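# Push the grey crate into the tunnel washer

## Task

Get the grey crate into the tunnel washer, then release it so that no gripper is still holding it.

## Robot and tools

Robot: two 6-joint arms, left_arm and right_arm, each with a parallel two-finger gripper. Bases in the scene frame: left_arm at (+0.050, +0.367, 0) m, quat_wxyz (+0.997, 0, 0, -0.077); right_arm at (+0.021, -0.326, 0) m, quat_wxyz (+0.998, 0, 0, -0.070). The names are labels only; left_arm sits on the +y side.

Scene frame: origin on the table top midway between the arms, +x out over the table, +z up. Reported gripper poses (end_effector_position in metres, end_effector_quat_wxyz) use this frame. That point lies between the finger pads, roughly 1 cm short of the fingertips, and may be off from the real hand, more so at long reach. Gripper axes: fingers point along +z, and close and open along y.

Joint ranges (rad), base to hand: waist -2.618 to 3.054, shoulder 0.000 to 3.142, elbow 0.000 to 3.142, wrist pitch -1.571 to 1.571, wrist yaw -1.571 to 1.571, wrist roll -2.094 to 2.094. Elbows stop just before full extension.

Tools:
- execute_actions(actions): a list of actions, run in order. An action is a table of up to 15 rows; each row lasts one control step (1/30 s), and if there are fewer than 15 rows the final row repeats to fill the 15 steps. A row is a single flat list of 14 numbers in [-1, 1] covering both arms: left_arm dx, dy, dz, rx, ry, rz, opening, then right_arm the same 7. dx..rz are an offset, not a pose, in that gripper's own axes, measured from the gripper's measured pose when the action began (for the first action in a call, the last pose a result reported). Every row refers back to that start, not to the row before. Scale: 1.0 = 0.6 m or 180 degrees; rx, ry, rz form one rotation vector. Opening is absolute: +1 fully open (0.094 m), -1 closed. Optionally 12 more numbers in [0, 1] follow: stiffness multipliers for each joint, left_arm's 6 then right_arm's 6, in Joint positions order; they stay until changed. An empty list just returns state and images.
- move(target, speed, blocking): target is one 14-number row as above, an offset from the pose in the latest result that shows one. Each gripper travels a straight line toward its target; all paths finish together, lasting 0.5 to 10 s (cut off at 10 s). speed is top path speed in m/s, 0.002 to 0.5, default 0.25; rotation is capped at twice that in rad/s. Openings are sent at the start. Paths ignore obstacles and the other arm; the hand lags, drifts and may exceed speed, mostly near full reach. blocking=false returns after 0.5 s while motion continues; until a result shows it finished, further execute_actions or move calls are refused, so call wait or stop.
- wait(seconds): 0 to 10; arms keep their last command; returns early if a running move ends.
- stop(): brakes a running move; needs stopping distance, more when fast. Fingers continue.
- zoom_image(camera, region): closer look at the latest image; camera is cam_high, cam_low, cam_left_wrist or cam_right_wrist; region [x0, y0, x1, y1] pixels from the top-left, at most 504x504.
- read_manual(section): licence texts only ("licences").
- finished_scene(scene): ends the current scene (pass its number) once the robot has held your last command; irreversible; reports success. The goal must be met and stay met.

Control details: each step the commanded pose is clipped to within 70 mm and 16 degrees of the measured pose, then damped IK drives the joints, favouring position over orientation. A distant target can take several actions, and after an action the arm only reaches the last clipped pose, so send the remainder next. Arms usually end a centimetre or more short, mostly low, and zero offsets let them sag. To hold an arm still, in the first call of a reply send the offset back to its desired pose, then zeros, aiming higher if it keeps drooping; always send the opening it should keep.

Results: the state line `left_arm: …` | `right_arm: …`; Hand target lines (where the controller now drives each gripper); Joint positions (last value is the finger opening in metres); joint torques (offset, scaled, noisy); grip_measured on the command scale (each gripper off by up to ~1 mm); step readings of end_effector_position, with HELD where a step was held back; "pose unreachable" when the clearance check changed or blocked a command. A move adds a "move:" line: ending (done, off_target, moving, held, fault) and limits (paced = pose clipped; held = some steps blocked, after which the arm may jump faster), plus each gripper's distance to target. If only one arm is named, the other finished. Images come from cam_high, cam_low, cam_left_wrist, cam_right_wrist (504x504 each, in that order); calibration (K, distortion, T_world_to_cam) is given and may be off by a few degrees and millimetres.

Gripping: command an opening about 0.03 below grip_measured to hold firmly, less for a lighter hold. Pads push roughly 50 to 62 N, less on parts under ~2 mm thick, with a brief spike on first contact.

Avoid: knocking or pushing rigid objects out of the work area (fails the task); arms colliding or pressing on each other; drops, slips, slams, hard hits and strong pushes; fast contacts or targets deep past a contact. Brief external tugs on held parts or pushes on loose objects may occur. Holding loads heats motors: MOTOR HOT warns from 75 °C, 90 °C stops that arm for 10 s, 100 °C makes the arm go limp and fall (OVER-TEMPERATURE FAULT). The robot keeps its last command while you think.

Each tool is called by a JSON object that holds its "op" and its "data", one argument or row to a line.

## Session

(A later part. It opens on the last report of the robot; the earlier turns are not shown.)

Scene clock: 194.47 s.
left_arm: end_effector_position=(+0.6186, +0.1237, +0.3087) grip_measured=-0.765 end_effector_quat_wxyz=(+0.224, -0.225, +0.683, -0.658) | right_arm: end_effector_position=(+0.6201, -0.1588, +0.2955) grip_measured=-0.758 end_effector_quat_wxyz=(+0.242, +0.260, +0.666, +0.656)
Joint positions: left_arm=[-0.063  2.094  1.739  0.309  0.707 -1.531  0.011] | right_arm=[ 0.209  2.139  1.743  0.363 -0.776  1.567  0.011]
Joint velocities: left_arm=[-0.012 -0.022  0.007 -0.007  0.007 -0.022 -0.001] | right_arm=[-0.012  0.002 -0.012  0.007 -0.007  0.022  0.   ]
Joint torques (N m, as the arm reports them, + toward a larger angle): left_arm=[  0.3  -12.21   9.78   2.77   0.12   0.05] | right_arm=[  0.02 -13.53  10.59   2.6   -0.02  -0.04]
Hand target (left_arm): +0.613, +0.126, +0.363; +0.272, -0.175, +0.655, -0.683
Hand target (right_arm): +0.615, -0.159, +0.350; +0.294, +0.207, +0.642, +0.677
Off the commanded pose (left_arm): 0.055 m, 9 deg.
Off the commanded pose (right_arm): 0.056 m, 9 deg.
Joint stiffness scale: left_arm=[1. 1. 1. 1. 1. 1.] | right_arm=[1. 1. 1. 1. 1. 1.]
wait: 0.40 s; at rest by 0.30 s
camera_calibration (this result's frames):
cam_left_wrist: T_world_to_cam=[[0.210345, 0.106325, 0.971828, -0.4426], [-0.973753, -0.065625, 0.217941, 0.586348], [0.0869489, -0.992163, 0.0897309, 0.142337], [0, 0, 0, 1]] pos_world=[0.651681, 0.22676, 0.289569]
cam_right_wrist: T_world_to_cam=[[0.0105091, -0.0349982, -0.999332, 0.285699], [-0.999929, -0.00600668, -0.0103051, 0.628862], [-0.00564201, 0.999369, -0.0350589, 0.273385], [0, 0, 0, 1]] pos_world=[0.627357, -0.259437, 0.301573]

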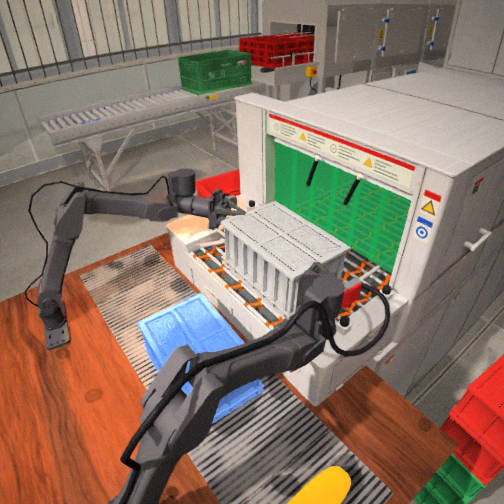

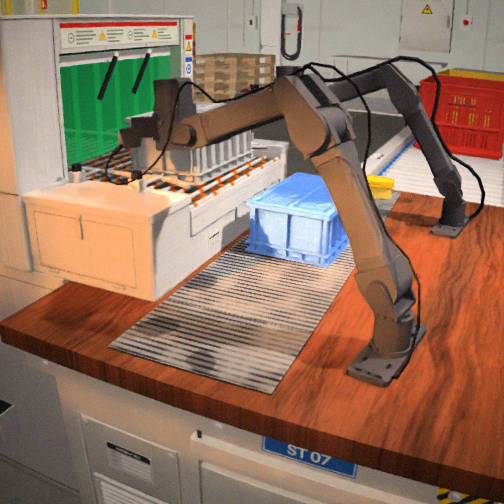

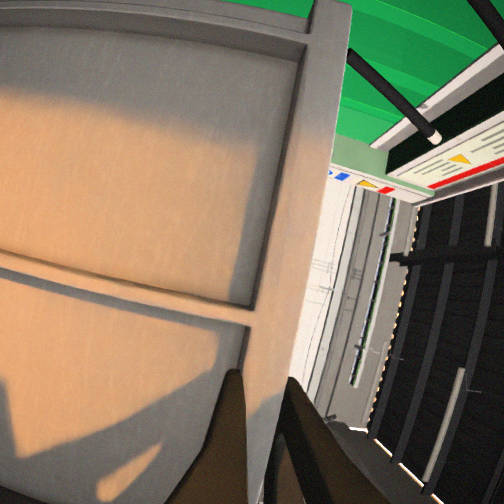

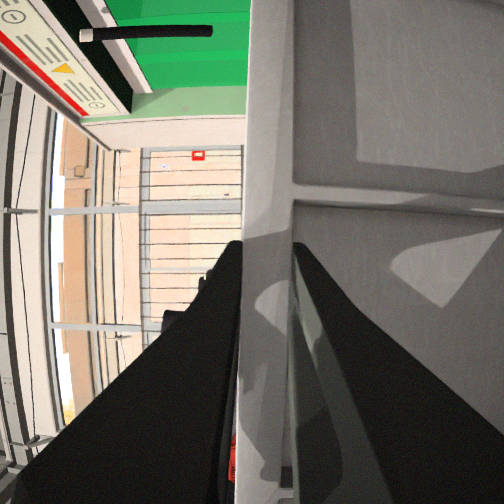

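{"op": "execute_actions", "data": {
  "actions": [
    [[0.005,-0.088,-0.004,0.037,0,0.034,-0.8,0.005,0.088,-0.004,-0.035,0,-0.036,-0.8],[0.0045,-0.0853,-0.0035,0.037,0,0.034,-0.8,0.0045,0.0853,-0.0035,-0.035,0,-0.036,-0.8],[0.004,-0.0826,-0.003,0.037,0,0.034,-0.8,0.004,0.0826,-0.003,-0.035,0,-0.036,-0.8],[0.0035,-0.08,-0.0026,0.036,0,0.033,-0.8,0.0035,0.08,-0.0028,-0.034,0,-0.035,-0.8],[0.003,-0.0773,-0.0022,0.036,0,0.033,-0.8,0.003,0.0773,-0.0024,-0.034,0,-0.035,-0.8],[0.0025,-0.0746,-0.0018,0.035,0,0.032,-0.8,0.0025,0.0746,-0.002,-0.033,0,-0.034,-0.8],[0.002,-0.072,-0.0014,0.035,0,0.032,-0.8,0.002,0.072,-0.0016,-0.033,0,-0.034,-0.8],[0.0015,-0.0693,-0.001,0.034,0,0.031,-0.8,0.0015,0.0693,-0.0012,-0.032,0,-0.033,-0.8],[0.001,-0.0666,-0.0007,0.034,0,0.031,-0.8,0.001,0.0666,-0.0008,-0.032,0,-0.033,-0.8],[0.0005,-0.064,-0.0003,0.033,0,0.03,-0.8,0.0005,0.064,-0.0004,-0.031,0,-0.032,-0.8],[0,-0.0613,0,0.033,0,0.03,-0.8,0,0.0613,0,-0.031,0,-0.032,-0.8],[-0.0005,-0.0586,0.0004,0.032,0,0.029,-0.8,-0.0005,0.0586,0.0004,-0.03,0,-0.031,-0.8],[-0.001,-0.056,0.0008,0.032,0,0.029,-0.8,-0.001,0.056,0.0008,-0.03,0,-0.031,-0.8],[-0.0015,-0.0533,0.0011,0.031,0,0.028,-0.8,-0.0015,0.0533,0.0012,-0.029,0,-0.03,-0.8],[-0.002,-0.0506,0.0015,0.031,0,0.028,-0.8,-0.002,0.0506,0.0016,-0.029,0,-0.03,-0.8]]
  ]
}}

{"op": "wait", "data": {
  "seconds": 0.3
}}

Scene clock: 209.17 s.
left_arm: end_effector_position=(+0.6214, +0.1231, +0.3050) grip_measured=-0.765 end_effector_quat_wxyz=(+0.226, -0.223, +0.682, -0.659) | right_arm: end_effector_position=(+0.6222, -0.1594, +0.2917) grip_measured=-0.758 end_effector_quat_wxyz=(+0.243, +0.260, +0.666, +0.656)
Joint positions: left_arm=[-0.063  2.108  1.739  0.33   0.707 -1.532  0.011] | right_arm=[ 0.208  2.15   1.743  0.376 -0.776  1.566  0.011]
Joint velocities: left_arm=[-0.012  0.085 -0.012  0.154 -0.037 -0.022 -0.   ] | right_arm=[-0.017  0.1   -0.027  0.095 -0.022 -0.081  0.   ]
Joint torques (N m, as the arm reports them, + toward a larger angle): left_arm=[ -0.01 -11.68   7.79   2.6    0.08   0.03] | right_arm=[  0.   -13.05   8.22   2.47   0.    -0.03]
Hand target (left_arm): +0.618, +0.123, +0.338; +0.262, -0.184, +0.661, -0.679
Hand target (right_arm): +0.620, -0.159, +0.325; +0.284, +0.218, +0.649, +0.672
Off the commanded pose (left_arm): 0.034 m, 7 deg.
Off the commanded pose (right_arm): 0.034 m, 7 deg.
Joint stiffness scale: left_arm=[1. 1. 1. 1. 1. 1.] | right_arm=[1. 1. 1. 1. 1. 1.]
Step readings (end_effector_position):
0: left_arm (+0.6186, +0.1237, +0.3087) | right_arm (+0.6201, -0.1588, +0.2955)
1: left_arm (+0.6186, +0.1237, +0.3087) | right_arm (+0.6201, -0.1588, +0.2955)
2: left_arm (+0.6187, +0.1237, +0.3088) | right_arm (+0.6201, -0.1588, +0.2955)
4: left_arm (+0.6187, +0.1237, +0.3091) | right_arm (+0.6201, -0.1588, +0.2956)
8: left_arm (+0.6187, +0.1237, +0.3098) | right_arm (+0.6201, -0.1588, +0.2960)
15: end_effector_position above
camera_calibration (this result's frames):
cam_left_wrist: T_world_to_cam=[[0.203689, 0.108377, 0.973019, -0.435989], [-0.97522, -0.0651974, 0.211412, 0.592603], [0.0863504, -0.99197, 0.0924114, 0.141371], [0, 0, 0, 1]] pos_world=[0.654518, 0.226123, 0.285877]
cam_right_wrist: T_world_to_cam=[[0.0130362, -0.0351077, -0.999299, 0.280322], [-0.999905, -0.00487204, -0.0128729, 0.631873], [-0.00441669, 0.999372, -0.0351678, 0.273088], [0, 0, 0, 1]] pos_world=[0.629365, -0.259997, 0.297864]

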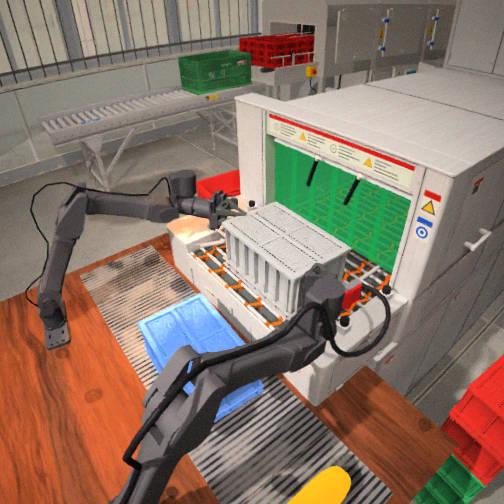

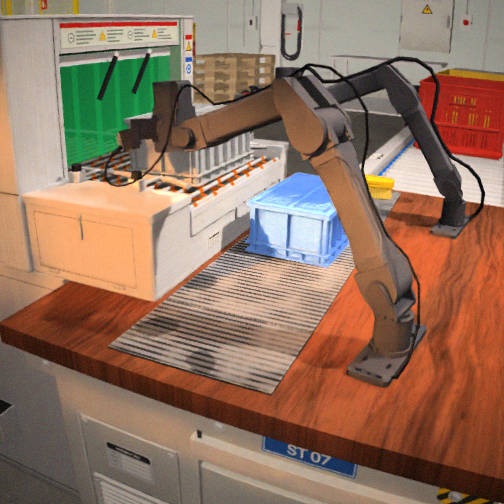

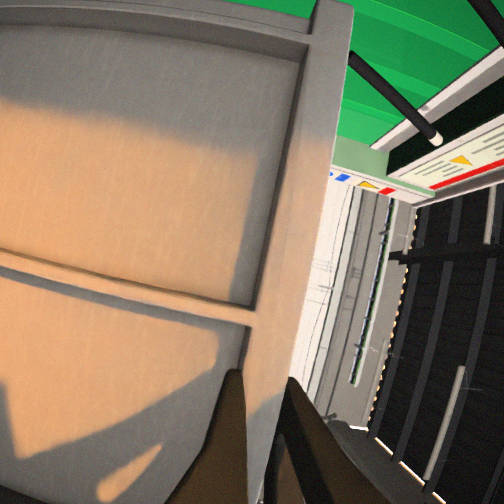

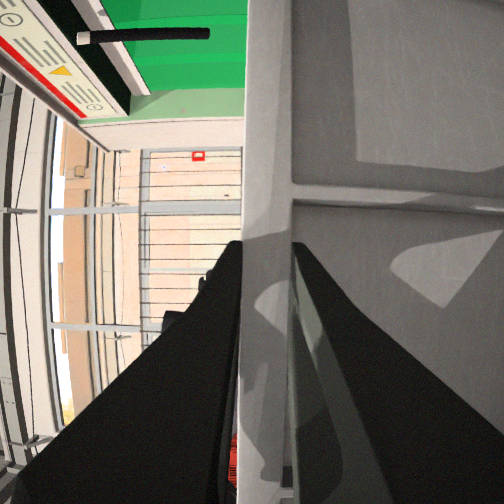

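Scene clock: 209.47 s.
left_arm: end_effector_position=(+0.6225, +0.1228, +0.3045) grip_measured=-0.765 end_effector_quat_wxyz=(+0.228, -0.221, +0.680, -0.661) | right_arm: end_effector_position=(+0.6235, -0.1595, +0.2910) grip_measured=-0.758 end_effector_quat_wxyz=(+0.247, +0.256, +0.665, +0.657)
Joint positions: left_arm=[-0.063  2.114  1.739  0.344  0.707 -1.532  0.011] | right_arm=[ 0.208  2.157  1.743  0.393 -0.776  1.564  0.011]
Joint velocities: left_arm=[-0.012 -0.017 -0.007 -0.007 -0.139 -0.037 -0.001] | right_arm=[ 0.002 -0.002  0.002 -0.037  0.022 -0.007 -0.001]
Joint torques (N m, as the arm reports them, + toward a larger angle): left_arm=[ -0.04 -11.76   7.75   2.68   0.09   0.04] | right_arm=[  0.16 -13.1    8.22   2.48   0.    -0.08]
Hand target (left_arm): +0.618, +0.123, +0.339; +0.262, -0.184, +0.661, -0.679
Hand target (right_arm): +0.620, -0.159, +0.325; +0.284, +0.218, +0.649, +0.672
Off the commanded pose (left_arm): 0.035 m, 7 deg.
Off the commanded pose (right_arm): 0.035 m, 7 deg.
Joint stiffness scale: left_arm=[1. 1. 1. 1. 1. 1.] | right_arm=[1. 1. 1. 1. 1. 1.]
wait: 0.30 s; at rest by 0.20 s
camera_calibration (this result's frames):
cam_left_wrist: T_world_to_cam=[[0.19571, 0.110139, 0.974457, -0.431414], [-0.97692, -0.0648219, 0.203531, 0.597212], [0.0855829, -0.9918, 0.094911, 0.140763], [0, 0, 0, 1]] pos_world=[0.655814, 0.225836, 0.285483]
cam_right_wrist: T_world_to_cam=[[0.0246198, -0.0359612, -0.99905, 0.272125], [-0.99969, -0.00454799, -0.0244718, 0.636488], [-0.00366364, 0.999343, -0.036062, 0.272997], [0, 0, 0, 1]] pos_world=[0.630592, -0.260137, 0.297287]

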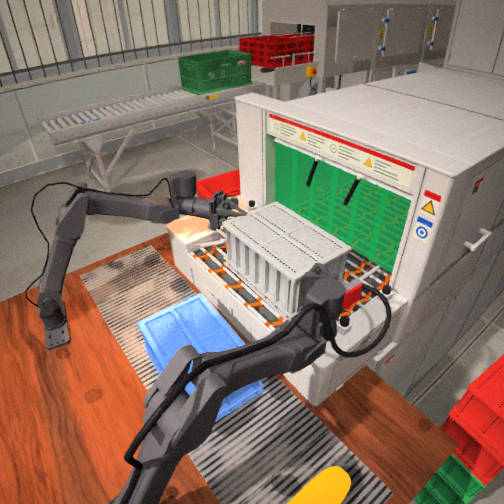

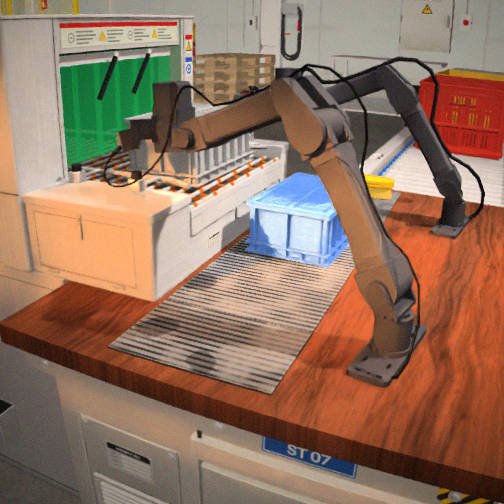

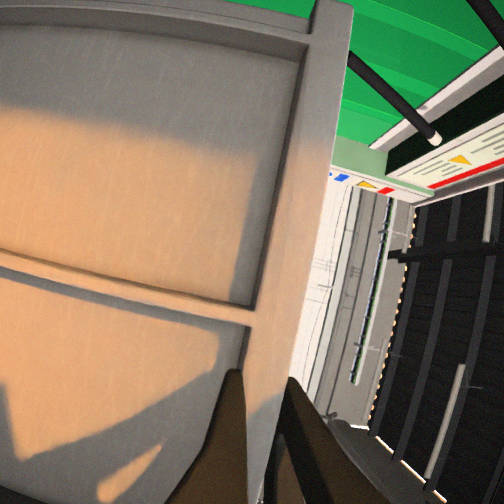

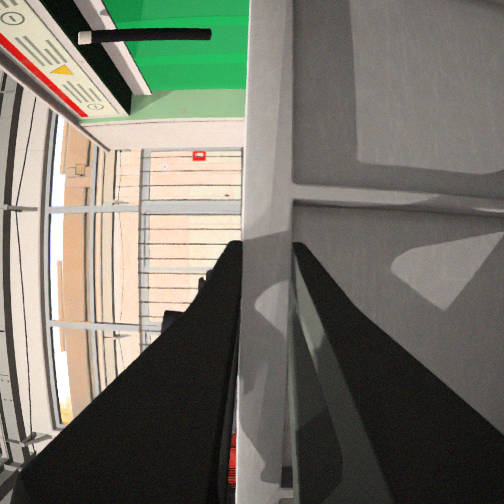

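{"op": "execute_actions", "data": {
  "actions": [
    [[0.004,-0.054,-0.003,0.027,0,0.025,-0.8,0.004,0.054,-0.003,-0.026,0,-0.027,-0.8],[0.003,-0.0505,-0.002,0.027,0,0.025,-0.8,0.003,0.0505,-0.0025,-0.026,0,-0.027,-0.8],[0.002,-0.047,-0.0015,0.026,0,0.024,-0.8,0.002,0.047,-0.0017,-0.025,0,-0.026,-0.8],[0.001,-0.0435,-0.0007,0.025,0,0.023,-0.8,0.001,0.0435,-0.0008,-0.024,0,-0.025,-0.8],[0,-0.04,0,0.024,0,0.022,-0.8,0,0.04,0,-0.023,0,-0.024,-0.8],[-0.001,-0.0365,0.0007,0.023,0,0.021,-0.8,-0.001,0.0365,0.0008,-0.022,0,-0.023,-0.8],[-0.002,-0.033,0.0015,0.022,0,0.02,-0.8,-0.002,0.033,0.0017,-0.021,0,-0.022,-0.8],[-0.003,-0.03,0.002,0.021,0,0.019,-0.8,-0.003,0.03,0.0025,-0.02,0,-0.021,-0.8],[-0.003,-0.029,0.002,0.02,0,0.018,-0.8,-0.003,0.029,0.0025,-0.019,0,-0.02,-0.8],[-0.003,-0.028,0.002,0.019,0,0.017,-0.78,-0.003,0.028,0.0025,-0.018,0,-0.019,-0.78],[-0.003,-0.028,0.002,0.018,0,0.016,-0.75,-0.003,0.028,0.0025,-0.017,0,-0.018,-0.745],[-0.003,-0.028,0.002,0.017,0,0.015,-0.71,-0.003,0.028,0.0025,-0.016,0,-0.017,-0.705],[-0.003,-0.028,0.002,0.016,0,0.014,-0.65,-0.003,0.028,0.0025,-0.015,0,-0.016,-0.65],[-0.003,-0.028,0.002,0.015,0,0.013,-0.57,-0.003,0.028,0.0025,-0.014,0,-0.015,-0.57],[-0.003,-0.028,0.002,0.014,0,0.012,-0.48,-0.003,0.028,0.0025,-0.013,0,-0.014,-0.48]],
    [[0,-0.028,0,0.012,0,0.011,-0.39,0,0.028,0,-0.011,0,-0.012,-0.39],[0,-0.028,-0.002,0.012,0,0.011,-0.3,0,0.028,-0.002,-0.011,0,-0.012,-0.3],[0,-0.028,-0.005,0.011,0,0.01,-0.22,0,0.028,-0.005,-0.01,0,-0.011,-0.22],[0,-0.028,-0.009,0.011,0,0.01,-0.15,0,0.028,-0.009,-0.01,0,-0.011,-0.15],[0,-0.028,-0.014,0.01,0,0.01,-0.1,0,0.028,-0.014,-0.01,0,-0.01,-0.1],[0,-0.028,-0.019,0.01,0,0.01,-0.1,0,0.028,-0.019,-0.01,0,-0.01,-0.1],[0,-0.028,-0.025,0.01,0,0.01,-0.1,0,0.028,-0.025,-0.01,0,-0.01,-0.1],[0,-0.028,-0.031,0.01,0,0.01,-0.1,0,0.028,-0.031,-0.01,0,-0.01,-0.1],[0,-0.028,-0.037,0.01,0,0.01,-0.1,0,0.028,-0.037,-0.01,0,-0.01,-0.1],[0,-0.028,-0.043,0.01,0,0.01,-0.1,0,0.028,-0.043,-0.01,0,-0.01,-0.1],[0,-0.028,-0.049,0.01,0,0.01,-0.1,0,0.028,-0.049,-0.01,0,-0.01,-0.1],[0,-0.028,-0.055,0.01,0,0.01,-0.1,0,0.028,-0.055,-0.01,0,-0.01,-0.1],[0,-0.028,-0.061,0.01,0,0.01,-0.1,0,0.028,-0.061,-0.01,0,-0.01,-0.1],[0,-0.028,-0.067,0.01,0,0.01,-0.1,0,0.028,-0.067,-0.01,0,-0.01,-0.1],[0,-0.028,-0.073,0.01,0,0.01,-0.1,0,0.028,-0.073,-0.01,0,-0.01,-0.1]],
    [[0,-0.028,-0.03,0.01,0,0.01,-0.1,0,0.028,-0.03,-0.01,0,-0.01,-0.1],[0,-0.028,-0.035,0.01,0,0.01,-0.1,0,0.028,-0.035,-0.01,0,-0.01,-0.1],[0,-0.028,-0.04,0.01,0,0.01,-0.1,0,0.028,-0.04,-0.01,0,-0.01,-0.1],[0,-0.028,-0.045,0.01,0,0.01,-0.1,0,0.028,-0.045,-0.01,0,-0.01,-0.1],[0,-0.028,-0.05,0.01,0,0.01,-0.1,0,0.028,-0.05,-0.01,0,-0.01,-0.1],[0,-0.028,-0.055,0.01,0,0.01,-0.1,0,0.028,-0.055,-0.01,0,-0.01,-0.1],[0,-0.028,-0.06,0.01,0,0.01,-0.1,0,0.028,-0.06,-0.01,0,-0.01,-0.1],[0,-0.028,-0.064,0.01,0,0.01,-0.1,0,0.028,-0.064,-0.01,0,-0.01,-0.1],[0,-0.028,-0.068,0.01,0,0.01,-0.1,0,0.028,-0.068,-0.01,0,-0.01,-0.1],[0,-0.028,-0.071,0.01,0,0.01,-0.1,0,0.028,-0.071,-0.01,0,-0.01,-0.1],[0,-0.028,-0.074,0.01,0,0.01,-0.1,0,0.028,-0.074,-0.01,0,-0.01,-0.1],[0,-0.028,-0.076,0.01,0,0.01,-0.1,0,0.028,-0.076,-0.01,0,-0.01,-0.1],[0,-0.028,-0.078,0.01,0,0.01,-0.1,0,0.028,-0.078,-0.01,0,-0.01,-0.1],[0,-0.028,-0.079,0.01,0,0.01,-0.1,0,0.028,-0.079,-0.01,0,-0.01,-0.1],[0,-0.028,-0.08,0.01,0,0.01,-0.1,0,0.028,-0.08,-0.01,0,-0.01,-0.1]]
  ]
}}

Scene clock: 247.83 s.
left_arm: end_effector_position=(+0.5924, +0.1776, +0.2819) grip_measured=-0.102 end_effector_quat_wxyz=(+0.215, -0.246, +0.686, -0.650) | right_arm: end_effector_position=(+0.5909, -0.2159, +0.2642) grip_measured=-0.103 end_effector_quat_wxyz=(+0.235, +0.283, +0.668, +0.647)
Joint positions: left_arm=[ 0.039  1.967  1.475  0.403  0.79  -1.532  0.042] | right_arm=[ 0.094  2.034  1.489  0.463 -0.866  1.561  0.042]
Joint velocities: left_arm=[ 0.056 -0.076 -0.095  0.022 -0.022  0.037 -0.001] | right_arm=[-0.037 -0.095 -0.085  0.037 -0.051  0.022 -0.   ]
Joint torques (N m, as the arm reports them, + toward a larger angle): left_arm=[  0.58 -11.55   6.25   2.15   0.19   0.05] | right_arm=[ -0.32 -13.61   5.57   2.13  -0.13  -0.02]
Hand target (left_arm): +0.584, +0.182, +0.306; +0.235, -0.218, +0.679, -0.661
Hand target (right_arm): +0.582, -0.218, +0.289; +0.256, +0.255, +0.661, +0.657
Off the commanded pose (left_arm): 0.026 m, 4 deg.
Off the commanded pose (right_arm): 0.028 m, 4 deg.
Joint stiffness scale: left_arm=[1. 1. 1. 1. 1. 1.] | right_arm=[1. 1. 1. 1. 1. 1.]
Step readings (end_effector_position; steps 1 to 15: 1st action; 16 to 30: 2nd action; 31 to 45: 3rd action):
0: left_arm (+0.6225, +0.1228, +0.3045) | right_arm (+0.6235, -0.1595, +0.2910)
1: left_arm (+0.6225, +0.1228, +0.3046) | right_arm (+0.6235, -0.1595, +0.2912)
2: left_arm (+0.6225, +0.1228, +0.3048) | right_arm (+0.6235, -0.1595, +0.2913)
4: left_arm (+0.6229, +0.1227, +0.3040) | right_arm (+0.6237, -0.1595, +0.2910)
8: left_arm (+0.6247, +0.1224, +0.3016) | right_arm (+0.6256, -0.1601, +0.2883)
15: left_arm (+0.6256, +0.1222, +0.3011) | right_arm (+0.6269, -0.1604, +0.2878)
16: left_arm (+0.6256, +0.1222, +0.3012) | right_arm (+0.6269, -0.1604, +0.2878)
17: left_arm (+0.6256, +0.1222, +0.3012) | right_arm (+0.6269, -0.1605, +0.2878)
19: left_arm (+0.6256, +0.1222, +0.3012) | right_arm (+0.6270, -0.1607, +0.2878)
23: left_arm (+0.6235, +0.1243, +0.2975) | right_arm (+0.6251, -0.1630, +0.2842)
30: left_arm (+0.6123, +0.1446, +0.2870) | right_arm (+0.6127, -0.1831, +0.2717)
31: left_arm (+0.6109, +0.1483, +0.2866) | right_arm (+0.6111, -0.1869, +0.2708)
32: left_arm (+0.6097, +0.1516, +0.2864) | right_arm (+0.6099, -0.1903, +0.2706)
34: left_arm (+0.6072, +0.1575, +0.2852) | right_arm (+0.6075, -0.1968, +0.2688)
38: left_arm (+0.6009, +0.1666, +0.2811) | right_arm (+0.6007, -0.2064, +0.2633)
45: end_effector_position above
camera_calibration (this result's frames):
cam_left_wrist: T_world_to_cam=[[0.250142, 0.109747, 0.961969, -0.438252], [-0.962002, -0.0841504, 0.259751, 0.554747], [0.109457, -0.990391, 0.0845278, 0.188337], [0, 0, 0, 1]] pos_world=[0.622678, 0.281307, 0.261569]
cam_right_wrist: T_world_to_cam=[[-0.0348131, -0.0336839, -0.998826, 0.27965], [-0.99924, 0.0186857, 0.0341974, 0.59221], [0.0175119, 0.999258, -0.0343088, 0.315244], [0, 0, 0, 1]] pos_world=[0.595975, -0.316656, 0.269885]

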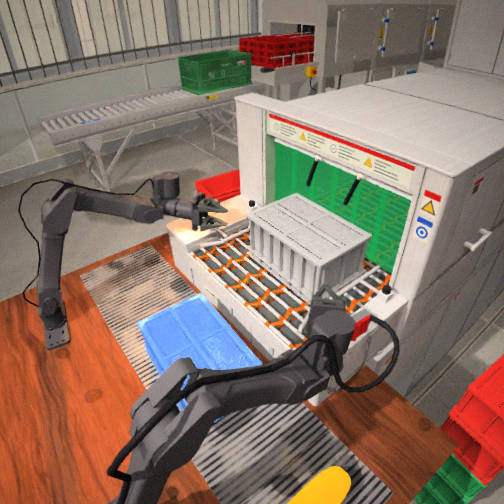

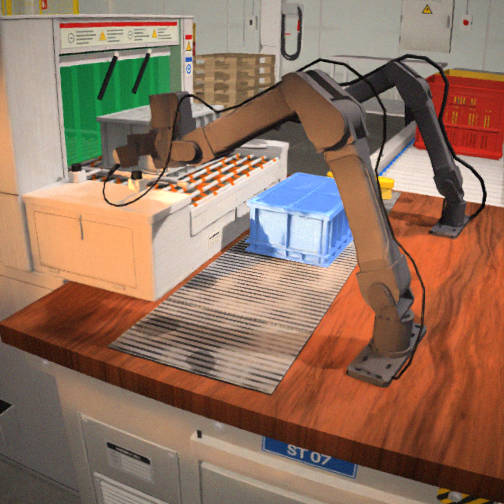

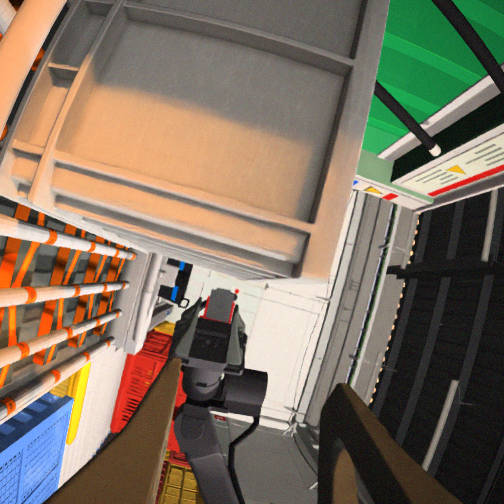

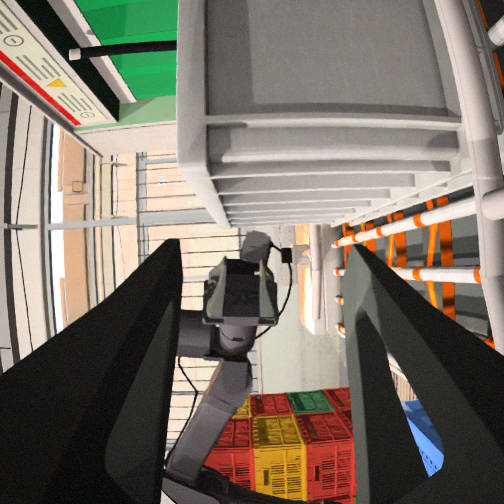

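The crate has been released and the belt is carrying it in.

{"op": "wait", "data": {
  "seconds": 5
}}

Scene clock: 254.43 s.
left_arm: end_effector_position=(+0.5902, +0.1780, +0.2856) grip_measured=-0.102 end_effector_quat_wxyz=(+0.216, -0.240, +0.685, -0.653) | right_arm: end_effector_position=(+0.5885, -0.2160, +0.2683) grip_measured=-0.103 end_effector_quat_wxyz=(+0.237, +0.276, +0.668, +0.650)
Joint positions: left_arm=[ 0.042  1.96   1.472  0.41   0.801 -1.532  0.042] | right_arm=[ 0.091  2.027  1.486  0.474 -0.878  1.561  0.042]
Joint velocities: left_arm=[ 0.002 -0.007 -0.007 -0.007  0.007 -0.007 -0.002] | right_arm=[ 0.012 -0.007 -0.002  0.051 -0.007 -0.007 -0.001]
Joint torques (N m, as the arm reports them, + toward a larger angle): left_arm=[  0.69 -11.42   6.08   2.14   0.18   0.05] | right_arm=[ -0.43 -13.41   5.44   2.11  -0.1    0.  ]
Hand target (left_arm): +0.584, +0.182, +0.306; +0.236, -0.218, +0.679, -0.661
Hand target (right_arm): +0.582, -0.218, +0.289; +0.256, +0.255, +0.661, +0.657
Off the commanded pose (left_arm): 0.022 m, 4 deg.
Off the commanded pose (right_arm): 0.023 m, 3 deg.
Joint stiffness scale: left_arm=[1. 1. 1. 1. 1. 1.] | right_arm=[1. 1. 1. 1. 1. 1.]
wait: 5.00 s; at rest from the start
camera_calibration (this result's frames):
cam_left_wrist: T_world_to_cam=[[0.240939, 0.109748, 0.964315, -0.436521], [-0.965346, -0.0755571, 0.249795, 0.554963], [0.100275, -0.991084, 0.0877398, 0.193262], [0, 0, 0, 1]] pos_world=[0.621526, 0.281377, 0.26536]
cam_right_wrist: T_world_to_cam=[[-0.0211545, -0.0337144, -0.999208, 0.275735], [-0.999734, 0.00994173, 0.0208302, 0.591655], [0.00923157, 0.999382, -0.0339158, 0.320297], [0, 0, 0, 1]] pos_world=[0.594374, -0.316685, 0.274055]

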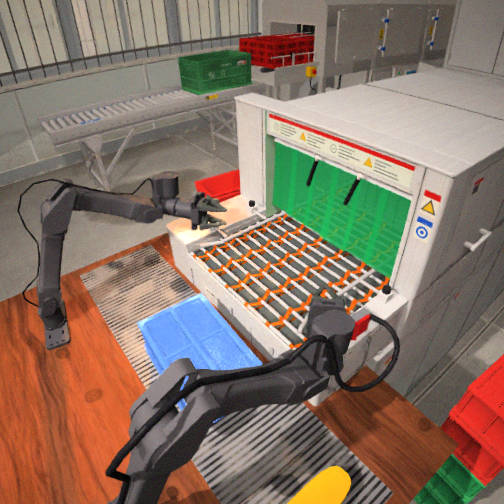

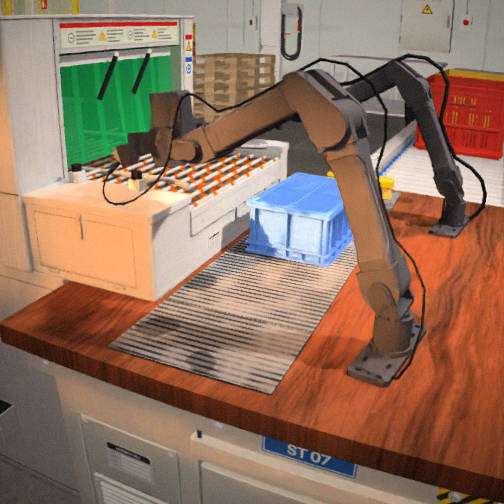

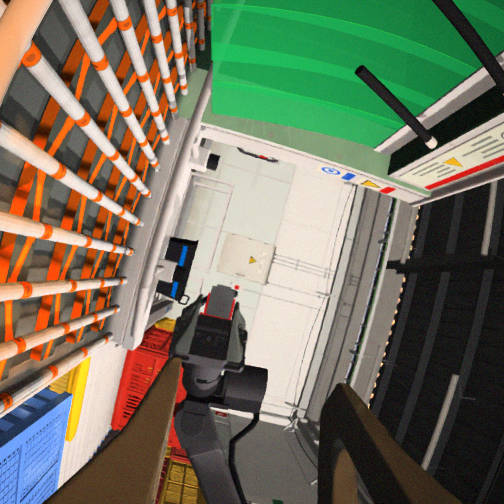

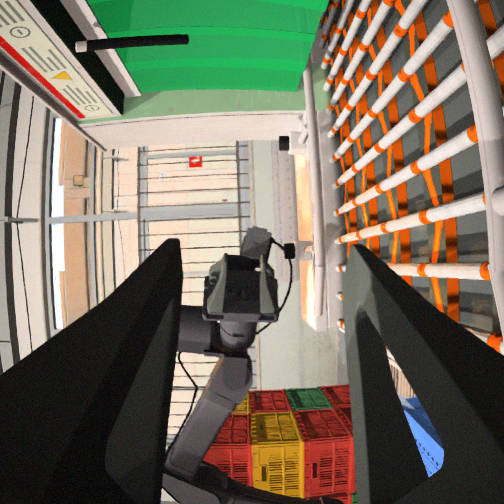

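The crate has gone fully past the curtain into the washer.

{"op": "finished_scene", "data": {
  "scene": 2
}}

The scene is finished: the task was done.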